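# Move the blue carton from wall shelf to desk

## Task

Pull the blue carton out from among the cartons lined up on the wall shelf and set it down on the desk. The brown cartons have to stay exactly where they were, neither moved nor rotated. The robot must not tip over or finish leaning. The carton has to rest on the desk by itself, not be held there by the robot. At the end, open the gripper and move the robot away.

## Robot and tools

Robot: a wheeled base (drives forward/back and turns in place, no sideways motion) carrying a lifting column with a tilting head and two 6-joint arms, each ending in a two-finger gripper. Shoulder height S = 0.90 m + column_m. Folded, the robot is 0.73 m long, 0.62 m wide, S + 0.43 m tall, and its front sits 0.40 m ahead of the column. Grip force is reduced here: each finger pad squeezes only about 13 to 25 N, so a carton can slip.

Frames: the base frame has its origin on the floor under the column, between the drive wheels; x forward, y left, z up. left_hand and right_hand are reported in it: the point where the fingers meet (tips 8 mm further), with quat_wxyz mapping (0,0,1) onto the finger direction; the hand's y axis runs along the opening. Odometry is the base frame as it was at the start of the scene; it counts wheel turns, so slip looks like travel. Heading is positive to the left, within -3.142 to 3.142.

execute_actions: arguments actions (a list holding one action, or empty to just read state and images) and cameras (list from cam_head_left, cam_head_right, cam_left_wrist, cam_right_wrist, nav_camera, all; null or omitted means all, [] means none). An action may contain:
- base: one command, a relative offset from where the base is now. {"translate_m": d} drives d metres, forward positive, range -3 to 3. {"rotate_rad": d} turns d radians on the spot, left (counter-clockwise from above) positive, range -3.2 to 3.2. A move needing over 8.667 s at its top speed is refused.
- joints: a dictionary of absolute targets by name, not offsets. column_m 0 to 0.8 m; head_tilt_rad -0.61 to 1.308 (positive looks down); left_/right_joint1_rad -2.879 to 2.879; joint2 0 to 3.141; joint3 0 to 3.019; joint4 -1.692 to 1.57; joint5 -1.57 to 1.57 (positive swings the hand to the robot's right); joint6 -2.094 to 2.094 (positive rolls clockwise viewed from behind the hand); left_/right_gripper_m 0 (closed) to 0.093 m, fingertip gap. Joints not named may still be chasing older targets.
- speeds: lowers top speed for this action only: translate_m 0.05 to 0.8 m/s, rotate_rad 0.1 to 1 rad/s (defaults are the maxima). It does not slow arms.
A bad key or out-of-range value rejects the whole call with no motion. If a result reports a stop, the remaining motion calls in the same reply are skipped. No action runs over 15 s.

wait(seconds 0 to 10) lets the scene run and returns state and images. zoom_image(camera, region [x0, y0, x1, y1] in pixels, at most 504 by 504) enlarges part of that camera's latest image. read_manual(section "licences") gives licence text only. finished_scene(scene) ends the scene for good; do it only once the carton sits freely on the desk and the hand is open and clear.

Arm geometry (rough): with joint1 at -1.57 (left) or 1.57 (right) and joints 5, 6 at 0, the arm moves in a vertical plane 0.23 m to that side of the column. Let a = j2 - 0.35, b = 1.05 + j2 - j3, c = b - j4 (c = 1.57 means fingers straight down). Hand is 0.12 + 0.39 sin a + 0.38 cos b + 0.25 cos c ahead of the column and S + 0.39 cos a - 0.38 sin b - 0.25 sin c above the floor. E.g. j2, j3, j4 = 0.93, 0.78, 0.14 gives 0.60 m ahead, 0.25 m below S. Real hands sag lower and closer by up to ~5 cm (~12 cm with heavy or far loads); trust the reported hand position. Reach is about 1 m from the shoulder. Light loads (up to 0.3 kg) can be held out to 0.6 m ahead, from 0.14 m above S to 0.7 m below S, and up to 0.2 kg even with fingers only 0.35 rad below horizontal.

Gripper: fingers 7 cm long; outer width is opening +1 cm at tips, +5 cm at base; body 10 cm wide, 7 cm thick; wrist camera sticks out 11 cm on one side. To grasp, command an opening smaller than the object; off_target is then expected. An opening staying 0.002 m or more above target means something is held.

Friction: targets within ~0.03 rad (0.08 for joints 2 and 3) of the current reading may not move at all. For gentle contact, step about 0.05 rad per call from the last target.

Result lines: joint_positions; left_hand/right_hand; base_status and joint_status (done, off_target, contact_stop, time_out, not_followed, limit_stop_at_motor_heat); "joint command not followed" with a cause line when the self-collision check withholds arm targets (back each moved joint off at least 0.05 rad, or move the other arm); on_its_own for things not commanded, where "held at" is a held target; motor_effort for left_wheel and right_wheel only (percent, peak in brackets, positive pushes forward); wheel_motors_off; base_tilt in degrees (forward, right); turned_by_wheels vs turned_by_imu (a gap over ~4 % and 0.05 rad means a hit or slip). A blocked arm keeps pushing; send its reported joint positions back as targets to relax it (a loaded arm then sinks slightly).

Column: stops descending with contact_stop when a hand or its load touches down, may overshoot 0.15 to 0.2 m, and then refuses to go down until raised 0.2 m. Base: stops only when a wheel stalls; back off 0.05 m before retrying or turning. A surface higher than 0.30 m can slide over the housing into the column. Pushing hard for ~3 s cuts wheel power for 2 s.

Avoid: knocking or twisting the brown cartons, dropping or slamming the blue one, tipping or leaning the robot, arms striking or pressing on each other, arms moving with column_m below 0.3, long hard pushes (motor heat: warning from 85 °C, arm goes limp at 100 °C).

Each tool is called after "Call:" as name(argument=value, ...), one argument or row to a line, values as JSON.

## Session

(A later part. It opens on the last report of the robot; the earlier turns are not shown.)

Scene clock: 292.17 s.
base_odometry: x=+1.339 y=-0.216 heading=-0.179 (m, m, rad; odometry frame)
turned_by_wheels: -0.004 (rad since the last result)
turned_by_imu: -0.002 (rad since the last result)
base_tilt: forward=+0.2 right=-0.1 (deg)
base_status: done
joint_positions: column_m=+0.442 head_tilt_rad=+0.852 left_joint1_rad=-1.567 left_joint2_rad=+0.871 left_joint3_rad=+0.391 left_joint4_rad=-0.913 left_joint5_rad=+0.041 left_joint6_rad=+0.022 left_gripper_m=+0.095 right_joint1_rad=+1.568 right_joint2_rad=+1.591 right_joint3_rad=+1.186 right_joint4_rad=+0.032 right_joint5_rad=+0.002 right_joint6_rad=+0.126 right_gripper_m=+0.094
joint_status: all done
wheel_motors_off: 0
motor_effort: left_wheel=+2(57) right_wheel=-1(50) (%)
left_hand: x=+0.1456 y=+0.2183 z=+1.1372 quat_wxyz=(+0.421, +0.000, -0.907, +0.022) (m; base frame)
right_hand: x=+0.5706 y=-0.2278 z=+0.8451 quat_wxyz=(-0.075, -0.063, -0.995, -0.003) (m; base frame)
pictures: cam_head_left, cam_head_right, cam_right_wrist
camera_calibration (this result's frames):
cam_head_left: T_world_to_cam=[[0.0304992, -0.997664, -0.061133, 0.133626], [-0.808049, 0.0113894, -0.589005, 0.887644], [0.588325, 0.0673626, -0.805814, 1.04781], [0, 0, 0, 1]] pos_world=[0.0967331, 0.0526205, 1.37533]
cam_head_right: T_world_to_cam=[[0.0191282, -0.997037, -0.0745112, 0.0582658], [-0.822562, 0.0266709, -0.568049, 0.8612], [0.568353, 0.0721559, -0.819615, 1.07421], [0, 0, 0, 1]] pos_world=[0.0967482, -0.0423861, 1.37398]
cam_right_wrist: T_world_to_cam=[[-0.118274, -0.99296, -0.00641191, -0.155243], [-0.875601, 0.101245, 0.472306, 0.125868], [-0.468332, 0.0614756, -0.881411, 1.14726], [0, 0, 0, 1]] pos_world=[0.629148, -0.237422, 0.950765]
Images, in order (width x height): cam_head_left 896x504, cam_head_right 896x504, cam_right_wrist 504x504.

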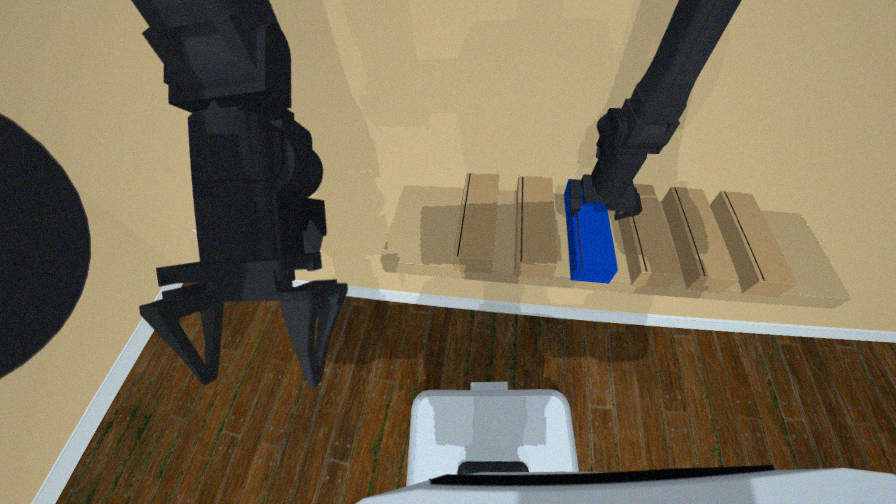

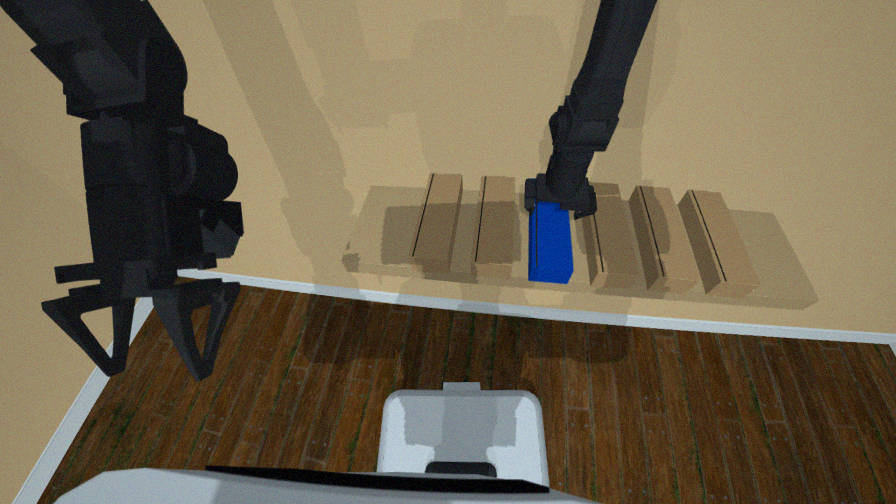

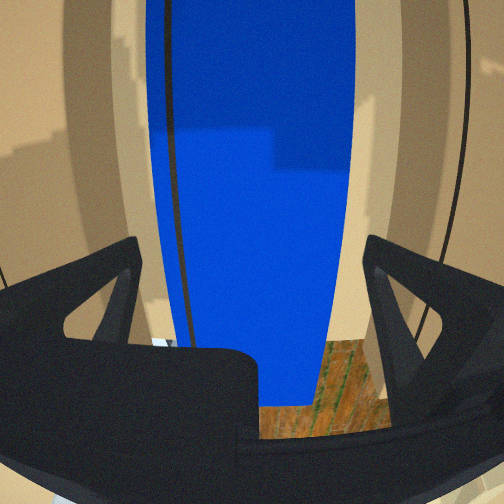

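Call:
execute_actions(
  actions=[
    {"joints": {"column_m": 0.388}},
  ],
  cameras=["cam_head_left", "cam_head_right", "cam_right_wrist"],
)

Scene clock: 337.13 s.
base_odometry: x=+1.339 y=-0.216 heading=-0.179 (m, m, rad; odometry frame)
turned_by_wheels: +0.000 (rad since the last result)
turned_by_imu: +0.002 (rad since the last result)
base_tilt: forward=+0.2 right=-0.2 (deg)
base_status: not commanded
joint_positions: column_m=+0.388 head_tilt_rad=+0.852 left_joint1_rad=-1.567 left_joint2_rad=+0.871 left_joint3_rad=+0.391 left_joint4_rad=-0.913 left_joint5_rad=+0.041 left_joint6_rad=+0.022 left_gripper_m=+0.095 right_joint1_rad=+1.568 right_joint2_rad=+1.591 right_joint3_rad=+1.186 right_joint4_rad=+0.032 right_joint5_rad=+0.002 right_joint6_rad=+0.126 right_gripper_m=+0.094
joint_status: all done
wheel_motors_off: 0
motor_effort: left_wheel=+3(3) right_wheel=-2(2) (%)
left_hand: x=+0.1456 y=+0.2183 z=+1.0832 quat_wxyz=(+0.421, +0.000, -0.907, +0.022) (m; base frame)
right_hand: x=+0.5706 y=-0.2278 z=+0.7911 quat_wxyz=(-0.075, -0.063, -0.995, -0.003) (m; base frame)
pictures: cam_head_left, cam_head_right, cam_right_wrist
camera_calibration (this result's frames):
cam_head_left: T_world_to_cam=[[0.0304992, -0.997664, -0.061133, 0.130324], [-0.808049, 0.0113894, -0.589005, 0.855835], [0.588325, 0.0673626, -0.805814, 1.00429], [0, 0, 0, 1]] pos_world=[0.0967331, 0.0526205, 1.32133]
cam_head_right: T_world_to_cam=[[0.0191282, -0.997037, -0.0745112, 0.0542418], [-0.822562, 0.0266709, -0.568049, 0.830522], [0.568353, 0.0721559, -0.819615, 1.02994], [0, 0, 0, 1]] pos_world=[0.0967482, -0.0423861, 1.31997]
cam_right_wrist: T_world_to_cam=[[-0.118274, -0.99296, -0.00641191, -0.155589], [-0.875601, 0.101245, 0.472306, 0.151375], [-0.468332, 0.0614756, -0.881411, 1.09966], [0, 0, 0, 1]] pos_world=[0.629148, -0.237422, 0.896759]
Images, in order (width x height): cam_head_left 896x504, cam_head_right 896x504, cam_right_wrist 504x504.

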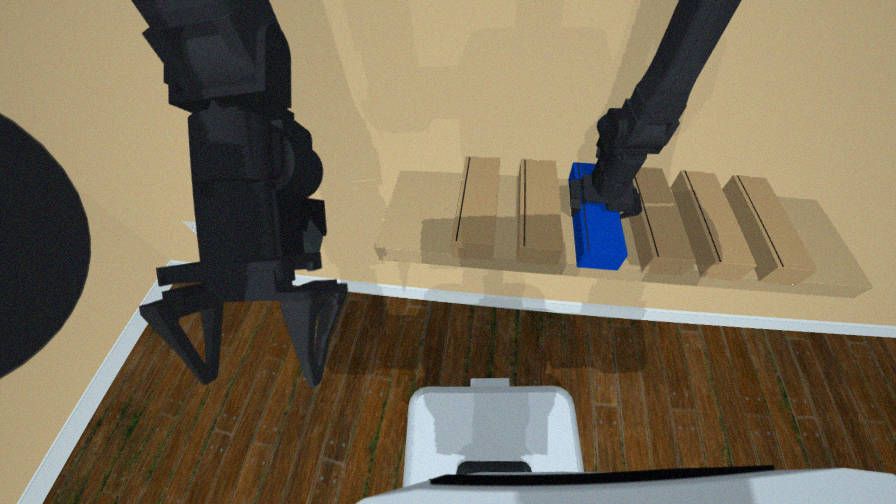

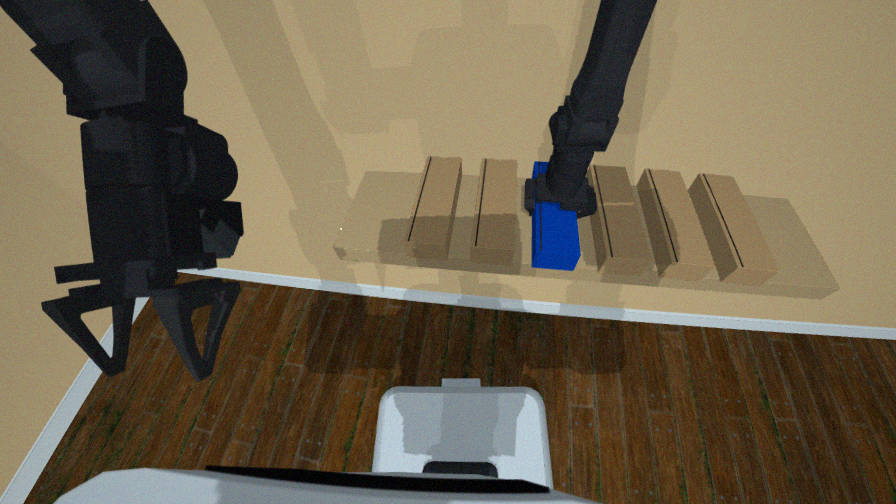

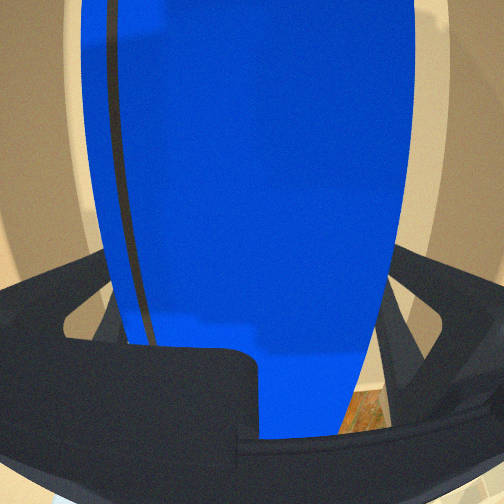

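Call:
execute_actions(
  actions=[
    {"joints": {"right_gripper_m": 0.0}},
  ],
  cameras=["cam_right_wrist"],
)

Scene clock: 343.73 s.
base_odometry: x=+1.339 y=-0.216 heading=-0.179 (m, m, rad; odometry frame)
turned_by_wheels: +0.000 (rad since the last result)
turned_by_imu: +0.002 (rad since the last result)
base_tilt: forward=+0.2 right=-0.3 (deg)
base_status: not commanded
joint_positions: column_m=+0.388 head_tilt_rad=+0.852 left_joint1_rad=-1.567 left_joint2_rad=+0.871 left_joint3_rad=+0.391 left_joint4_rad=-0.913 left_joint5_rad=+0.041 left_joint6_rad=+0.022 left_gripper_m=+0.095 right_joint1_rad=+1.568 right_joint2_rad=+1.591 right_joint3_rad=+1.186 right_joint4_rad=+0.032 right_joint5_rad=+0.001 right_joint6_rad=+0.126 right_gripper_m=+0.085
joint_status: right_gripper_m off_target (ended at +0.085, target +0.000)
wheel_motors_off: 0
motor_effort: left_wheel=+3(3) right_wheel=-1(2) (%)
left_hand: x=+0.1456 y=+0.2183 z=+1.0832 quat_wxyz=(+0.421, +0.000, -0.907, +0.022) (m; base frame)
right_hand: x=+0.5706 y=-0.2277 z=+0.7911 quat_wxyz=(-0.075, -0.064, -0.995, -0.003) (m; base frame)
pictures: cam_right_wrist
camera_calibration (this result's frames):
cam_right_wrist: T_world_to_cam=[[-0.118591, -0.99292, -0.00684356, -0.154992], [-0.875569, 0.10132, 0.472348, 0.151335], [-0.468311, 0.0620083, -0.881385, 1.09974], [0, 0, 0, 1]] pos_world=[0.629145, -0.237421, 0.896755]
Images, in order (width x height): cam_right_wrist 504x504.

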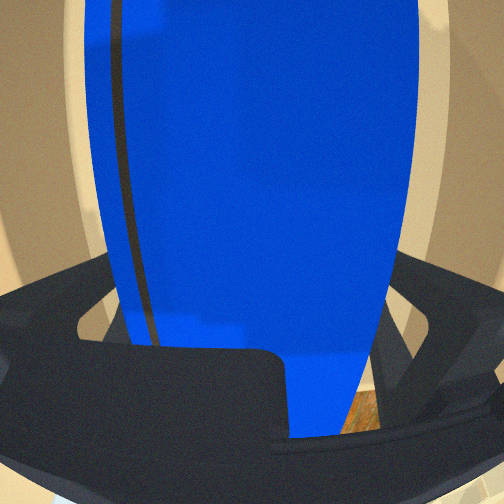

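Call:
execute_actions(
  actions=[
    {"joints": {"column_m": 0.41}},
  ],
  cameras=["cam_head_left", "cam_right_wrist"],
)

Scene clock: 348.40 s.
base_odometry: x=+1.339 y=-0.216 heading=-0.179 (m, m, rad; odometry frame)
turned_by_wheels: +0.000 (rad since the last result)
turned_by_imu: +0.002 (rad since the last result)
base_tilt: forward=+0.1 right=-0.2 (deg)
base_status: not commanded
joint_positions: column_m=+0.410 head_tilt_rad=+0.852 left_joint1_rad=-1.567 left_joint2_rad=+0.871 left_joint3_rad=+0.390 left_joint4_rad=-0.913 left_joint5_rad=+0.041 left_joint6_rad=+0.022 left_gripper_m=+0.095 right_joint1_rad=+1.568 right_joint2_rad=+1.591 right_joint3_rad=+1.186 right_joint4_rad=+0.032 right_joint5_rad=+0.001 right_joint6_rad=+0.126 right_gripper_m=+0.085
joint_status: all done
wheel_motors_off: 0
motor_effort: left_wheel=+4(4) right_wheel=-1(2) (%)
left_hand: x=+0.1454 y=+0.2183 z=+1.1052 quat_wxyz=(+0.421, +0.000, -0.907, +0.022) (m; base frame)
right_hand: x=+0.5706 y=-0.2277 z=+0.8130 quat_wxyz=(-0.075, -0.064, -0.995, -0.003) (m; base frame)
pictures: cam_head_left, cam_right_wrist
camera_calibration (this result's frames):
cam_head_left: T_world_to_cam=[[0.0304992, -0.997664, -0.061133, 0.131661], [-0.808049, 0.0113894, -0.589005, 0.868721], [0.588325, 0.0673626, -0.805814, 1.02192], [0, 0, 0, 1]] pos_world=[0.0967331, 0.0526205, 1.34321]
cam_right_wrist: T_world_to_cam=[[-0.118591, -0.99292, -0.00684356, -0.154842], [-0.875569, 0.10132, 0.472348, 0.141001], [-0.468311, 0.0620083, -0.881385, 1.11903], [0, 0, 0, 1]] pos_world=[0.629145, -0.237421, 0.918632]
Images, in order (width x height): cam_head_left 896x504, cam_right_wrist 504x504.

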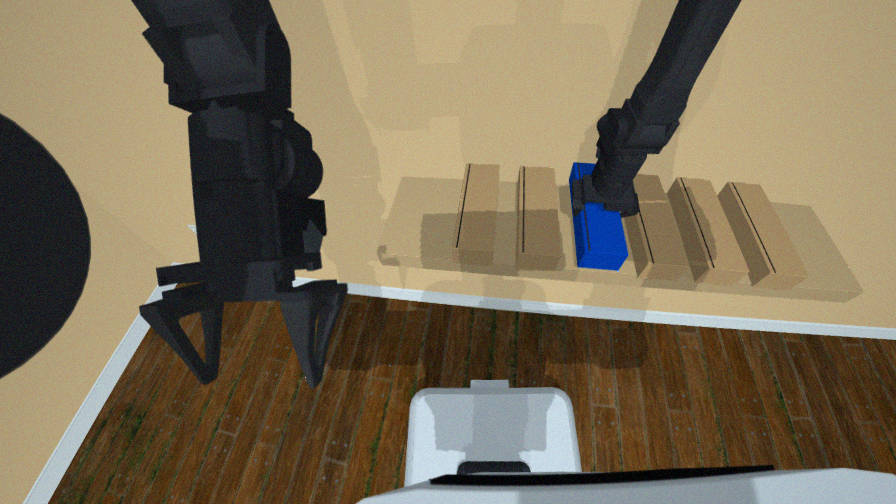

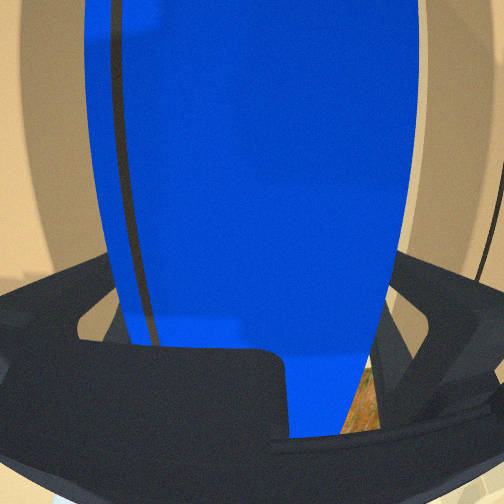

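Call:
execute_actions(
  actions=[],
  cameras=["cam_left_wrist"],
)

Call:
zoom_image(
  camera="cam_left_wrist",
  region=[110, 120, 350, 260],
)

Scene clock: 416.50 s.
base_odometry: x=+1.339 y=-0.216 heading=-0.179 (m, m, rad; odometry frame)
turned_by_wheels: +0.000 (rad since the last result)
turned_by_imu: +0.001 (rad since the last result)
base_tilt: forward=+0.2 right=-0.1 (deg)
base_status: not commanded
joint_positions: column_m=+0.410 head_tilt_rad=+0.852 left_joint1_rad=-1.567 left_joint2_rad=+0.871 left_joint3_rad=+0.390 left_joint4_rad=-0.913 left_joint5_rad=+0.041 left_joint6_rad=+0.022 left_gripper_m=+0.095 right_joint1_rad=+1.568 right_joint2_rad=+1.591 right_joint3_rad=+1.186 right_joint4_rad=+0.032 right_joint5_rad=+0.001 right_joint6_rad=+0.126 right_gripper_m=+0.085
joint_status: all done
wheel_motors_off: 0
motor_effort: left_wheel=+4(4) right_wheel=-2(2) (%)
left_hand: x=+0.1454 y=+0.2183 z=+1.1052 quat_wxyz=(+0.421, +0.000, -0.907, +0.022) (m; base frame)
right_hand: x=+0.5706 y=-0.2277 z=+0.8130 quat_wxyz=(-0.075, -0.064, -0.995, -0.003) (m; base frame)
pictures: cam_left_wrist
camera_calibration (this result's frames):
cam_left_wrist: T_world_to_cam=[[0.0107883, -0.998861, 0.0464795, 0.164713], [-0.091969, 0.045294, 0.994731, -1.09021], [-0.995703, -0.0150062, -0.0913756, 0.373232], [0, 0, 0, 1]] pos_world=[0.269586, 0.219507, 1.11092]
Images, in order (width x height): cam_left_wrist 504x504.

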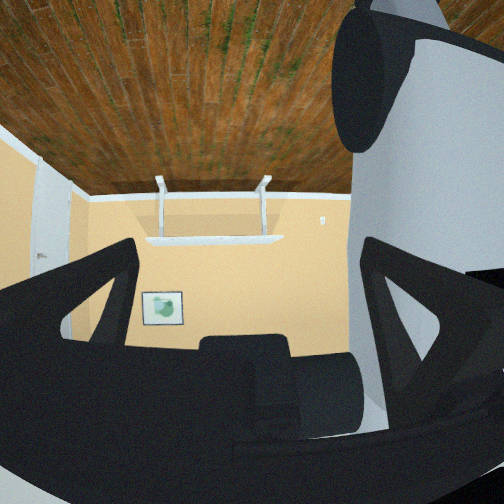

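Region (110, 120, 350, 260) of cam_left_wrist's 504x504 image, scaled by 2.100, with more detail than that image has; it fills the top 294 rows of this view, and the rest is white.

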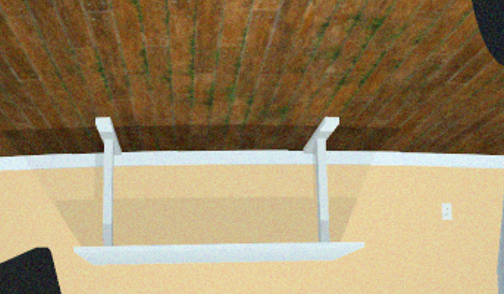

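Call:
execute_actions(
  actions=[
    {"base": {"translate_m": -2.70}, "joints": {"column_m": 0.45, "head_tilt_rad": 0.3}},
  ],
)

Scene clock: 529.93 s.
base_odometry: x=-1.318 y=+0.265 heading=-0.180 (m, m, rad; odometry frame)
turned_by_wheels: -0.001 (rad since the last result)
turned_by_imu: +0.006 (rad since the last result)
base_tilt: forward=+0.1 right=-0.2 (deg)
base_status: done
joint_positions: column_m=+0.450 head_tilt_rad=+0.319 left_joint1_rad=-1.567 left_joint2_rad=+0.871 left_joint3_rad=+0.387 left_joint4_rad=-0.913 left_joint5_rad=+0.041 left_joint6_rad=+0.022 left_gripper_m=+0.095 right_joint1_rad=+1.568 right_joint2_rad=+1.591 right_joint3_rad=+1.187 right_joint4_rad=+0.032 right_joint5_rad=+0.001 right_joint6_rad=+0.126 right_gripper_m=+0.085
joint_status: all done
wheel_motors_off: 0
motor_effort: left_wheel=+0(74) right_wheel=+0(81) (%)
left_hand: x=+0.1438 y=+0.2183 z=+1.1457 quat_wxyz=(+0.422, +0.001, -0.906, +0.022) (m; base frame)
right_hand: x=+0.5709 y=-0.2277 z=+0.8530 quat_wxyz=(-0.076, -0.064, -0.995, -0.003) (m; base frame)
pictures: cam_head_left, cam_head_right, cam_left_wrist, cam_right_wrist, nav_camera
camera_calibration (this result's frames):
cam_head_left: T_world_to_cam=[[0.0573476, -0.997664, -0.0371307, 0.0982992], [-0.396277, 0.0113894, -0.918061, 1.34419], [0.916338, 0.0673626, -0.394698, 0.447422], [0, 0, 0, 1]] pos_world=[0.117045, 0.0526205, 1.4143]
cam_head_right: T_world_to_cam=[[0.0543592, -0.997037, -0.0544324, 0.0282595], [-0.41943, 0.0266709, -0.907396, 1.33279], [0.906159, 0.0721559, -0.416737, 0.485268], [0, 0, 0, 1]] pos_world=[0.117747, -0.0423861, 1.41314]
cam_left_wrist: T_world_to_cam=[[0.0109406, -0.998861, 0.0464524, 0.162851], [-0.0889334, 0.045299, 0.995007, -1.13144], [-0.995977, -0.0150171, -0.0883364, 0.371856], [0, 0, 0, 1]] pos_world=[0.267956, 0.219503, 1.15107]
cam_right_wrist: T_world_to_cam=[[-0.118587, -0.99292, -0.00688823, -0.154504], [-0.875749, 0.101319, 0.472014, 0.122686], [-0.467974, 0.0620073, -0.881564, 1.15439], [0, 0, 0, 1]] pos_world=[0.629342, -0.237421, 0.958691]
Images, in order (width x height): cam_head_left 896x504, cam_head_right 896x504, cam_left_wrist 504x504, cam_right_wrist 504x504, nav_camera 896x504.

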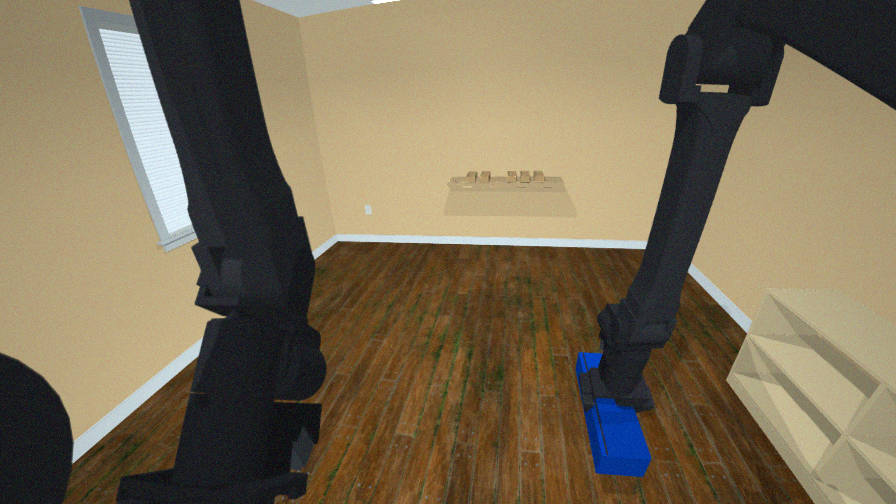

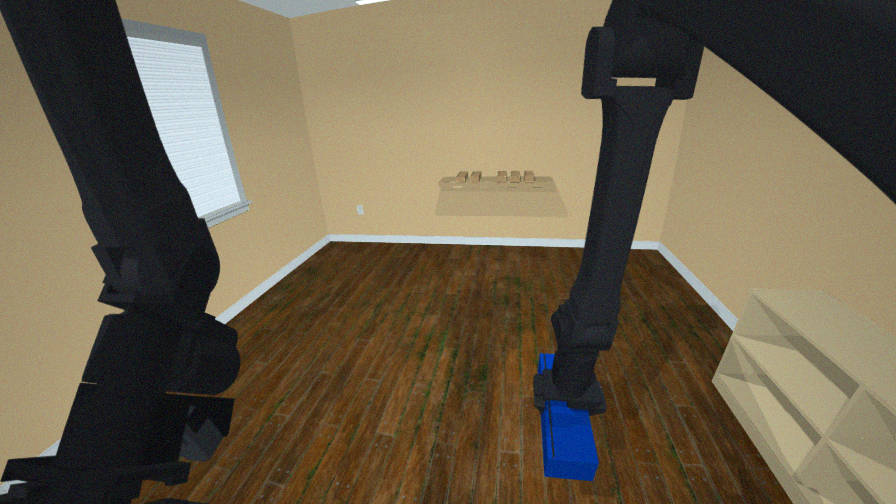

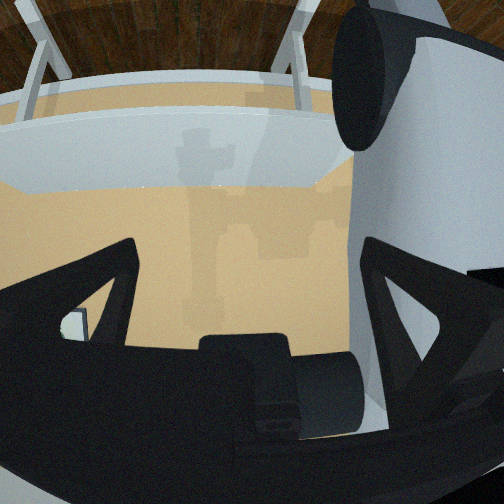

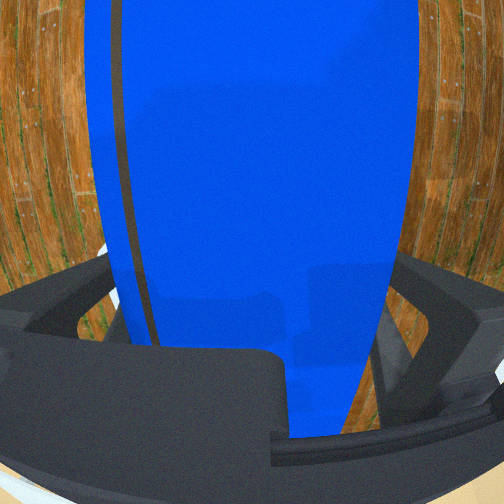

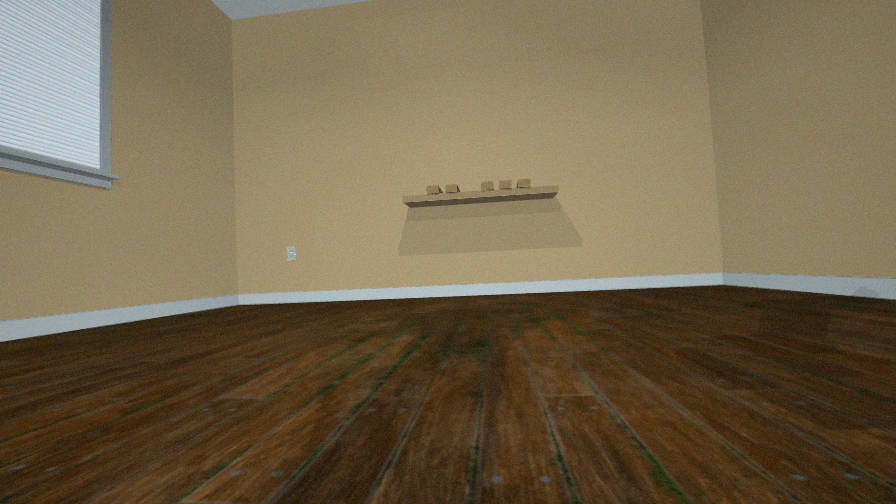

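Call:
zoom_image(
  camera="cam_left_wrist",
  region=[0, 0, 360, 210],
)

Call:
zoom_image(
  camera="cam_head_left",
  region=[430, 155, 590, 215],
)

Call:
zoom_image(
  camera="nav_camera",
  region=[390, 165, 570, 225],
)

Region (0, 0, 360, 210) of cam_left_wrist's 504x504 image, scaled by 1.400, with more detail than that image has; it fills the top 294 rows of this view, and the rest is white.

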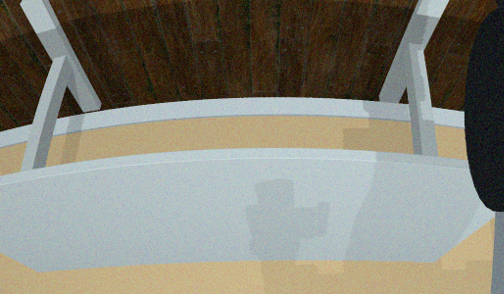

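Region (430, 155, 590, 215) of cam_head_left's 896x504 image, scaled by 3.150, with more detail than that image has; it fills the top 189 rows of this view, and the rest is white.

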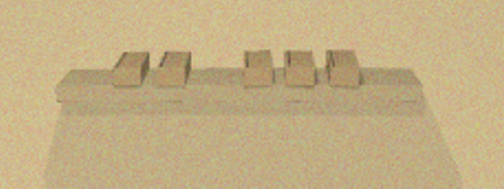

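Region (390, 165, 570, 225) of nav_camera's 896x504 image, scaled by 2.800, with more detail than that image has.

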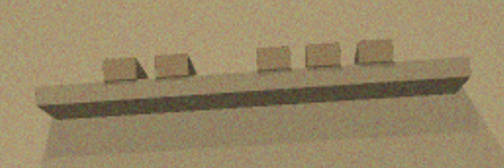

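Call:
zoom_image(
  camera="cam_left_wrist",
  region=[200, 0, 360, 200],
)

Call:
zoom_image(
  camera="cam_left_wrist",
  region=[0, 0, 160, 200],
)

Region (200, 0, 360, 200) of cam_left_wrist's 504x504 image, scaled by 2.520, with more detail than that image has; it fills the left 403 columns of this view, and the rest is white.

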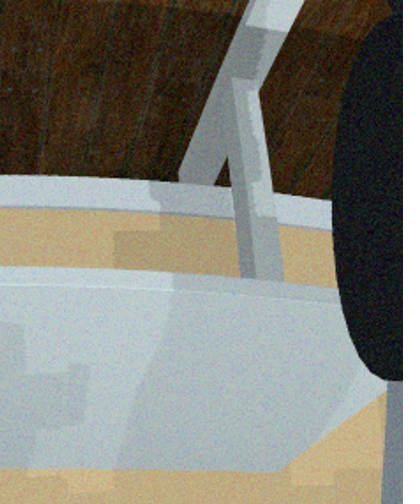

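Region (0, 0, 160, 200) of cam_left_wrist's 504x504 image, scaled by 2.520, with more detail than that image has; it fills the left 403 columns of this view, and the rest is white.

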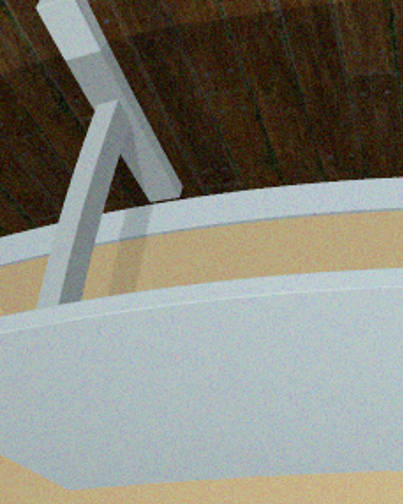

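Call:
execute_actions(
  actions=[
    {"base": {"rotate_rad": 3.14}, "joints": {"column_m": 0.32, "head_tilt_rad": 0.75, "right_joint3_rad": 1.73, "right_joint4_rad": -0.51}},
  ],
)

Scene clock: 604.47 s.
base_odometry: x=-1.318 y=+0.265 heading=+2.957 (m, m, rad; odometry frame)
turned_by_wheels: +3.138 (rad since the last result)
turned_by_imu: +3.164 (rad since the last result)
base_tilt: forward=+0.2 right=-0.2 (deg)
base_status: done
joint_positions: column_m=+0.320 head_tilt_rad=+0.752 left_joint1_rad=-1.567 left_joint2_rad=+0.871 left_joint3_rad=+0.387 left_joint4_rad=-0.913 left_joint5_rad=+0.041 left_joint6_rad=+0.022 left_gripper_m=+0.095 right_joint1_rad=+1.572 right_joint2_rad=+1.594 right_joint3_rad=+1.711 right_joint4_rad=-0.503 right_joint5_rad=+0.001 right_joint6_rad=+0.126 right_gripper_m=+0.085
joint_status: all done
wheel_motors_off: 0
motor_effort: left_wheel=-9(56) right_wheel=+8(78) (%)
left_hand: x=+0.1438 y=+0.2183 z=+1.0158 quat_wxyz=(+0.422, +0.001, -0.906, +0.022) (m; base frame)
right_hand: x=+0.7511 y=-0.2248 z=+0.7949 quat_wxyz=(-0.069, -0.063, -0.996, -0.004) (m; base frame)
pictures: cam_head_left, cam_head_right, cam_left_wrist, cam_right_wrist, nav_camera
camera_calibration (this result's frames):
cam_head_left: T_world_to_cam=[[0.0364302, -0.997664, -0.0577952, 0.121512], [-0.745438, 0.0113894, -0.666478, 0.913842], [0.665579, 0.0673626, -0.743281, 0.863968], [0, 0, 0, 1]] pos_world=[0.101746, 0.0526205, 1.25825]
cam_head_right: T_world_to_cam=[[0.0264467, -0.997037, -0.0722384, 0.0458414], [-0.761964, 0.0266709, -0.64707, 0.892076], [0.647079, 0.0721559, -0.759001, 0.891114], [0, 0, 0, 1]] pos_world=[0.101896, -0.0423861, 1.2569]
cam_left_wrist: T_world_to_cam=[[0.0109406, -0.998861, 0.0464524, 0.168884], [-0.0889334, 0.045299, 0.995007, -1.00221], [-0.995977, -0.0150171, -0.0883364, 0.360383], [0, 0, 0, 1]] pos_world=[0.267956, 0.219503, 1.0212]
cam_right_wrist: T_world_to_cam=[[-0.116614, -0.993136, -0.00902213, -0.130505], [-0.869944, 0.0977575, 0.483365, 0.293527], [-0.479165, 0.0642158, -0.875373, 1.1913], [0, 0, 0, 1]] pos_world=[0.810961, -0.234803, 0.899771]
Images, in order (width x height): cam_head_left 896x504, cam_head_right 896x504, cam_left_wrist 504x504, cam_right_wrist 504x504, nav_camera 896x504.

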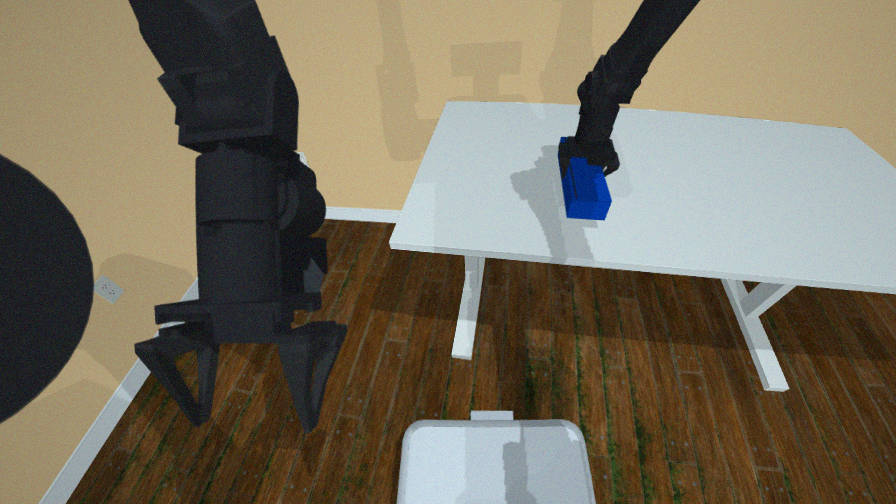

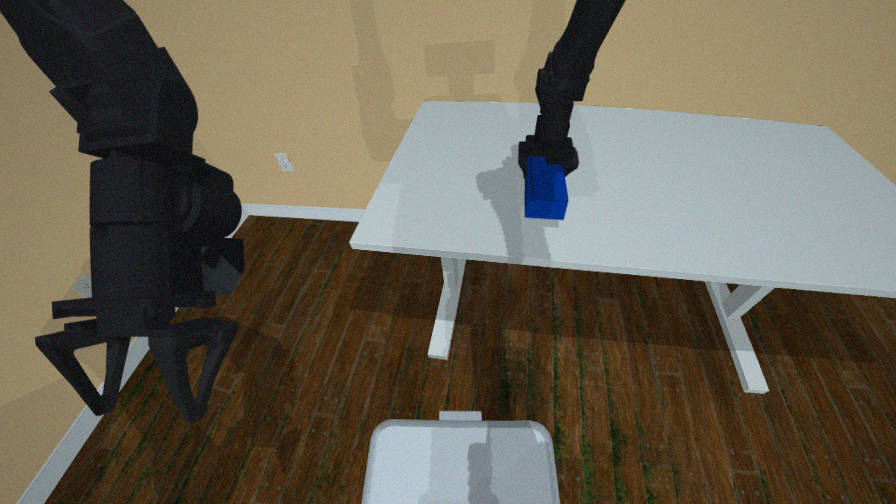

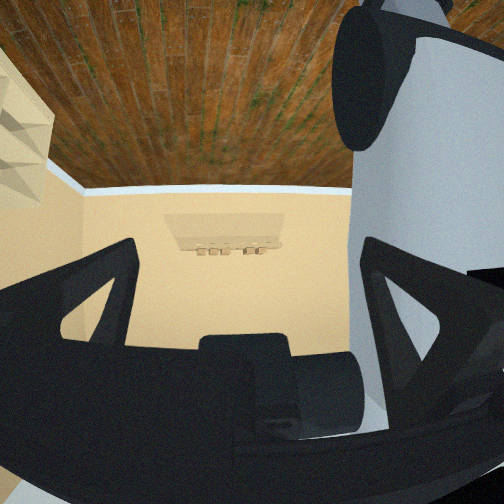

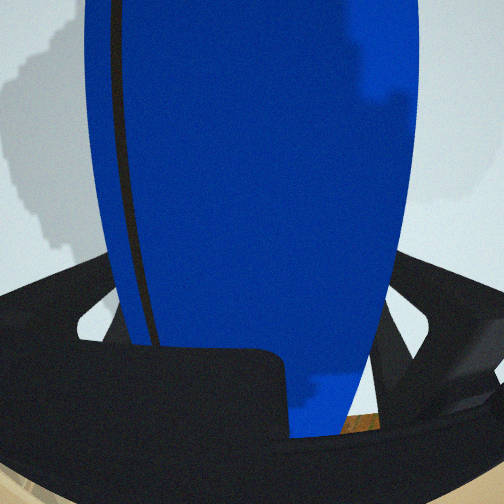

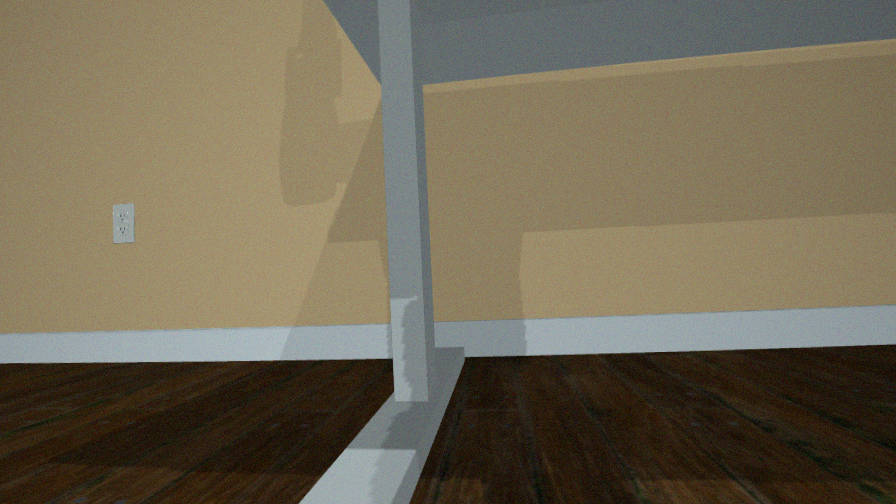

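Call:
zoom_image(
  camera="cam_head_left",
  region=[500, 120, 680, 280],
)

Call:
zoom_image(
  camera="cam_head_right",
  region=[460, 120, 640, 280],
)

Call:
zoom_image(
  camera="cam_head_left",
  region=[370, 80, 530, 370],
)

Region (500, 120, 680, 280) of cam_head_left's 896x504 image, scaled by 2.800, with more detail than that image has.

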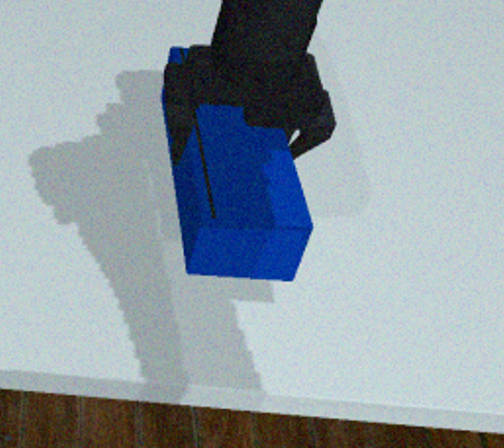

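Region (460, 120, 640, 280) of cam_head_right's 896x504 image, scaled by 2.800, with more detail than that image has.

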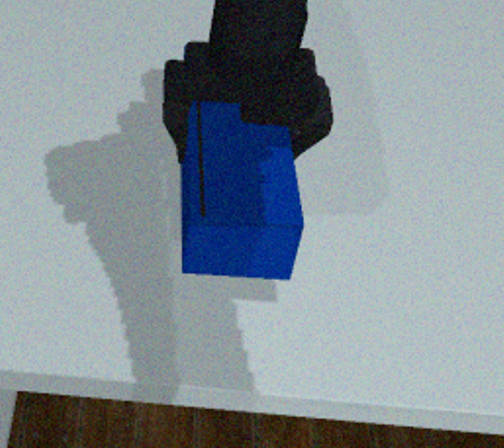

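Region (370, 80, 530, 370) of cam_head_left's 896x504 image, scaled by 1.738, with more detail than that image has; it fills the left 278 columns of this view, and the rest is white.

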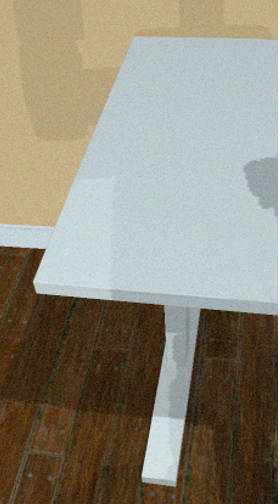

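Call:
execute_actions(
  actions=[
    {"joints": {"column_m": 0.285}},
  ],
  cameras=["cam_head_left", "cam_head_right", "cam_right_wrist"],
)

Call:
zoom_image(
  camera="cam_head_left",
  region=[530, 140, 650, 250],
)

Call:
zoom_image(
  camera="cam_head_right",
  region=[490, 140, 610, 250],
)

Scene clock: 690.53 s.
base_odometry: x=-1.318 y=+0.265 heading=+2.957 (m, m, rad; odometry frame)
turned_by_wheels: +0.000 (rad since the last result)
turned_by_imu: +0.002 (rad since the last result)
base_tilt: forward=+0.2 right=-0.1 (deg)
base_status: not commanded
joint_positions: column_m=+0.285 head_tilt_rad=+0.752 left_joint1_rad=-1.567 left_joint2_rad=+0.871 left_joint3_rad=+0.387 left_joint4_rad=-0.913 left_joint5_rad=+0.041 left_joint6_rad=+0.022 left_gripper_m=+0.095 right_joint1_rad=+1.572 right_joint2_rad=+1.594 right_joint3_rad=+1.711 right_joint4_rad=-0.503 right_joint5_rad=+0.001 right_joint6_rad=+0.126 right_gripper_m=+0.085
joint_status: all done
wheel_motors_off: 0
motor_effort: left_wheel=-12(12) right_wheel=+10(11) (%)
left_hand: x=+0.1438 y=+0.2183 z=+0.9808 quat_wxyz=(+0.422, +0.001, -0.906, +0.022) (m; base frame)
right_hand: x=+0.7510 y=-0.2248 z=+0.7598 quat_wxyz=(-0.069, -0.063, -0.996, -0.004) (m; base frame)
pictures: cam_head_left, cam_head_right, cam_right_wrist
camera_calibration (this result's frames):
cam_head_left: T_world_to_cam=[[0.036426, -0.997664, -0.0577978, 0.119491], [-0.745486, 0.0113894, -0.666424, 0.890434], [0.665525, 0.0673626, -0.74333, 0.838002], [0, 0, 0, 1]] pos_world=[0.101742, 0.0526205, 1.22322]
cam_head_right: T_world_to_cam=[[0.0264414, -0.997037, -0.0722403, 0.0433142], [-0.762011, 0.0266709, -0.647014, 0.869346], [0.647024, 0.0721559, -0.759048, 0.864596], [0, 0, 0, 1]] pos_world=[0.101892, -0.0423861, 1.22188]
cam_right_wrist: T_world_to_cam=[[-0.11662, -0.993136, -0.0089327, -0.130906], [-0.869575, 0.0977571, 0.484028, 0.309525], [-0.479833, 0.064215, -0.875007, 1.16075], [0, 0, 0, 1]] pos_world=[0.810855, -0.234803, 0.864678]
Images, in order (width x height): cam_head_left 896x504, cam_head_right 896x504, cam_right_wrist 504x504.

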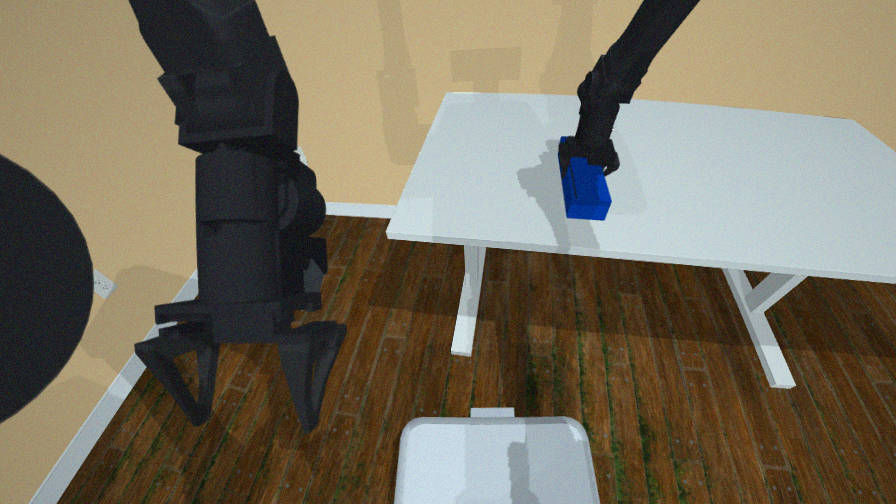

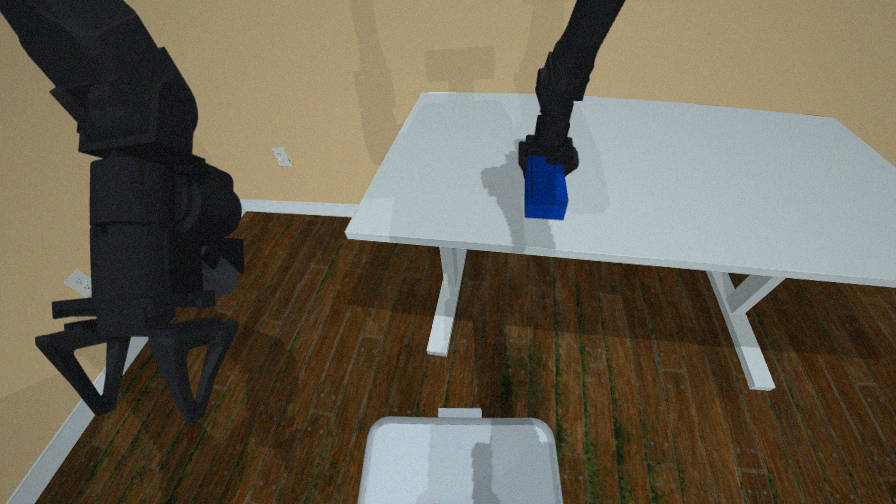

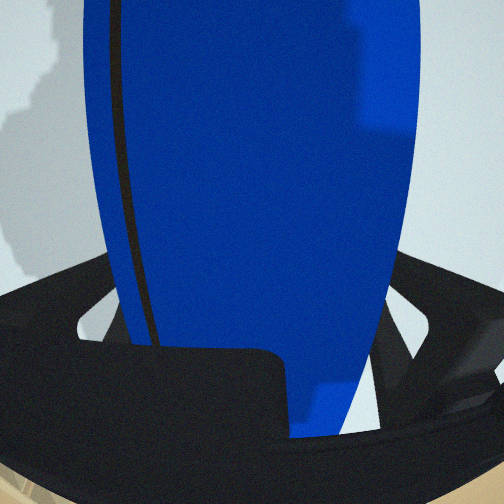

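Region (530, 140, 650, 250) of cam_head_left's 896x504 image, scaled by 4.200, with more detail than that image has; it fills the top 462 rows of this view, and the rest is white.

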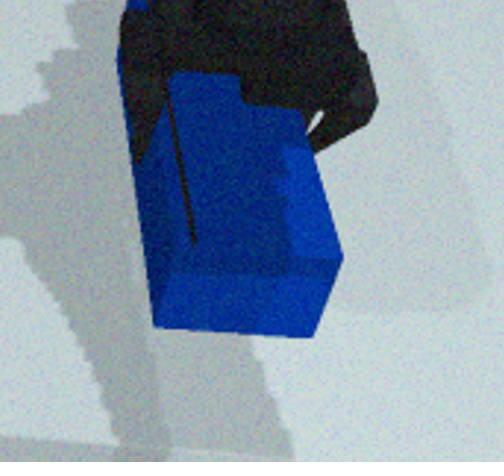

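Region (490, 140, 610, 250) of cam_head_right's 896x504 image, scaled by 4.200, with more detail than that image has; it fills the top 462 rows of this view, and the rest is white.

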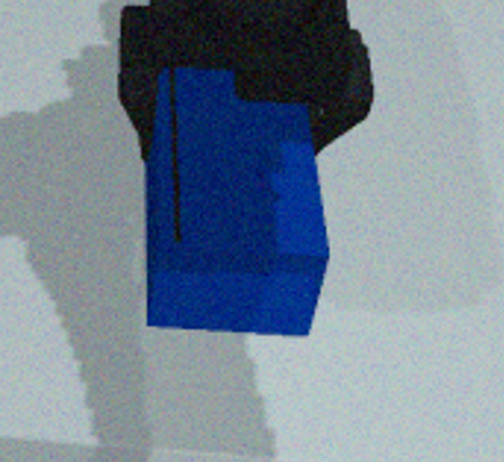

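Call:
execute_actions(
  actions=[
    {"joints": {"right_gripper_m": 0.093}},
  ],
  cameras=["cam_head_left", "cam_right_wrist"],
)

Scene clock: 713.27 s.
base_odometry: x=-1.318 y=+0.265 heading=+2.957 (m, m, rad; odometry frame)
turned_by_wheels: +0.000 (rad since the last result)
turned_by_imu: +0.002 (rad since the last result)
base_tilt: forward=+0.3 right=-0.3 (deg)
base_status: not commanded
joint_positions: column_m=+0.285 head_tilt_rad=+0.752 left_joint1_rad=-1.567 left_joint2_rad=+0.871 left_joint3_rad=+0.387 left_joint4_rad=-0.913 left_joint5_rad=+0.041 left_joint6_rad=+0.022 left_gripper_m=+0.095 right_joint1_rad=+1.572 right_joint2_rad=+1.594 right_joint3_rad=+1.711 right_joint4_rad=-0.503 right_joint5_rad=+0.001 right_joint6_rad=+0.126 right_gripper_m=+0.093
joint_status: all done
wheel_motors_off: 0
motor_effort: left_wheel=-12(12) right_wheel=+11(10) (%)
left_hand: x=+0.1438 y=+0.2183 z=+0.9808 quat_wxyz=(+0.422, +0.001, -0.906, +0.022) (m; base frame)
right_hand: x=+0.7510 y=-0.2248 z=+0.7598 quat_wxyz=(-0.069, -0.063, -0.996, -0.004) (m; base frame)
pictures: cam_head_left, cam_right_wrist
camera_calibration (this result's frames):
cam_head_left: T_world_to_cam=[[0.036426, -0.997664, -0.0577978, 0.119491], [-0.745486, 0.0113894, -0.666423, 0.890434], [0.665525, 0.0673626, -0.74333, 0.838002], [0, 0, 0, 1]] pos_world=[0.101742, 0.0526205, 1.22322]
cam_right_wrist: T_world_to_cam=[[-0.11662, -0.993136, -0.0089327, -0.130906], [-0.869575, 0.0977571, 0.484028, 0.309525], [-0.479833, 0.064215, -0.875007, 1.16075], [0, 0, 0, 1]] pos_world=[0.810855, -0.234803, 0.864678]
Images, in order (width x height): cam_head_left 896x504, cam_right_wrist 504x504.

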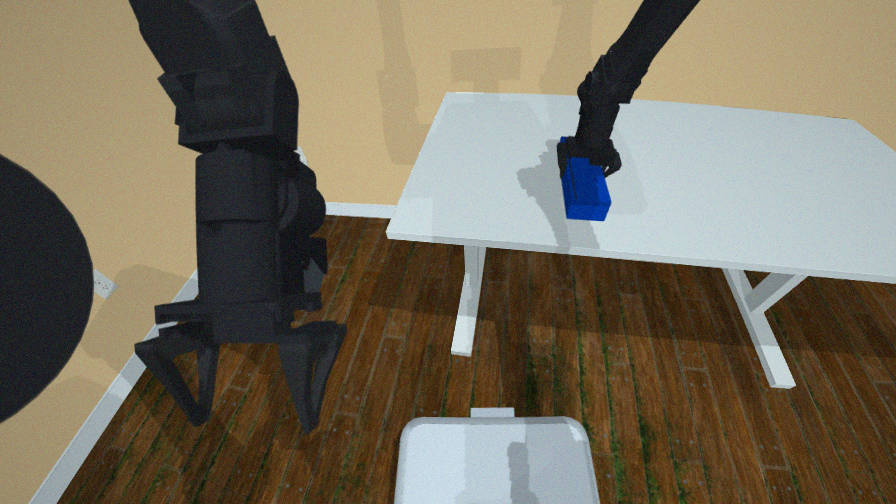

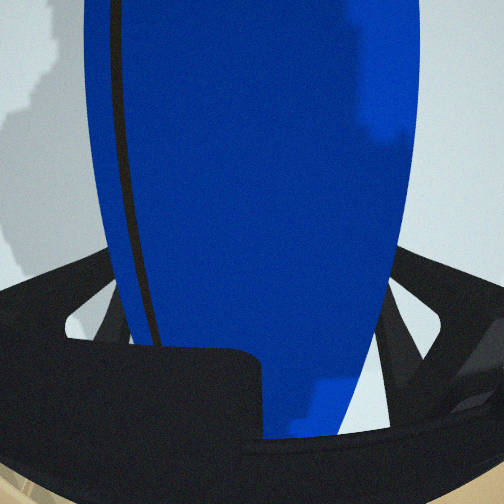

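Call:
execute_actions(
  actions=[
    {"joints": {"column_m": 0.33}},
  ],
  cameras=["cam_right_wrist"],
)

Scene clock: 716.03 s.
base_odometry: x=-1.318 y=+0.265 heading=+2.957 (m, m, rad; odometry frame)
turned_by_wheels: +0.000 (rad since the last result)
turned_by_imu: +0.001 (rad since the last result)
base_tilt: forward=+0.2 right=-0.2 (deg)
base_status: not commanded
joint_positions: column_m=+0.330 head_tilt_rad=+0.753 left_joint1_rad=-1.567 left_joint2_rad=+0.871 left_joint3_rad=+0.387 left_joint4_rad=-0.913 left_joint5_rad=+0.041 left_joint6_rad=+0.022 left_gripper_m=+0.095 right_joint1_rad=+1.572 right_joint2_rad=+1.594 right_joint3_rad=+1.711 right_joint4_rad=-0.503 right_joint5_rad=+0.001 right_joint6_rad=+0.126 right_gripper_m=+0.093
joint_status: all done
wheel_motors_off: 0
motor_effort: left_wheel=-13(13) right_wheel=+11(11) (%)
left_hand: x=+0.1438 y=+0.2183 z=+1.0257 quat_wxyz=(+0.422, +0.001, -0.906, +0.022) (m; base frame)
right_hand: x=+0.7510 y=-0.2248 z=+0.8047 quat_wxyz=(-0.069, -0.063, -0.996, -0.004) (m; base frame)
pictures: cam_right_wrist
camera_calibration (this result's frames):
cam_right_wrist: T_world_to_cam=[[-0.11662, -0.993136, -0.0089327, -0.130505], [-0.869575, 0.0977571, 0.484028, 0.287796], [-0.479833, 0.064215, -0.875007, 1.20003], [0, 0, 0, 1]] pos_world=[0.810855, -0.234803, 0.909569]
Images, in order (width x height): cam_right_wrist 504x504.

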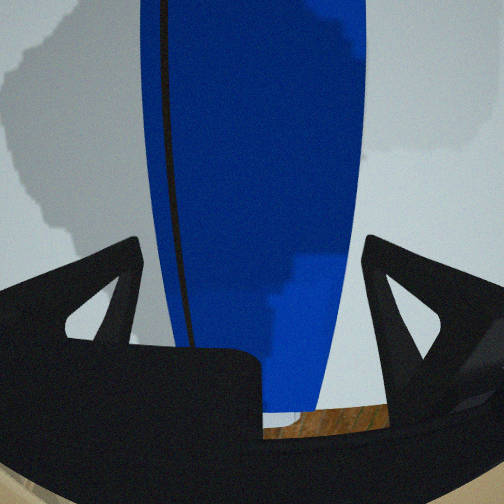

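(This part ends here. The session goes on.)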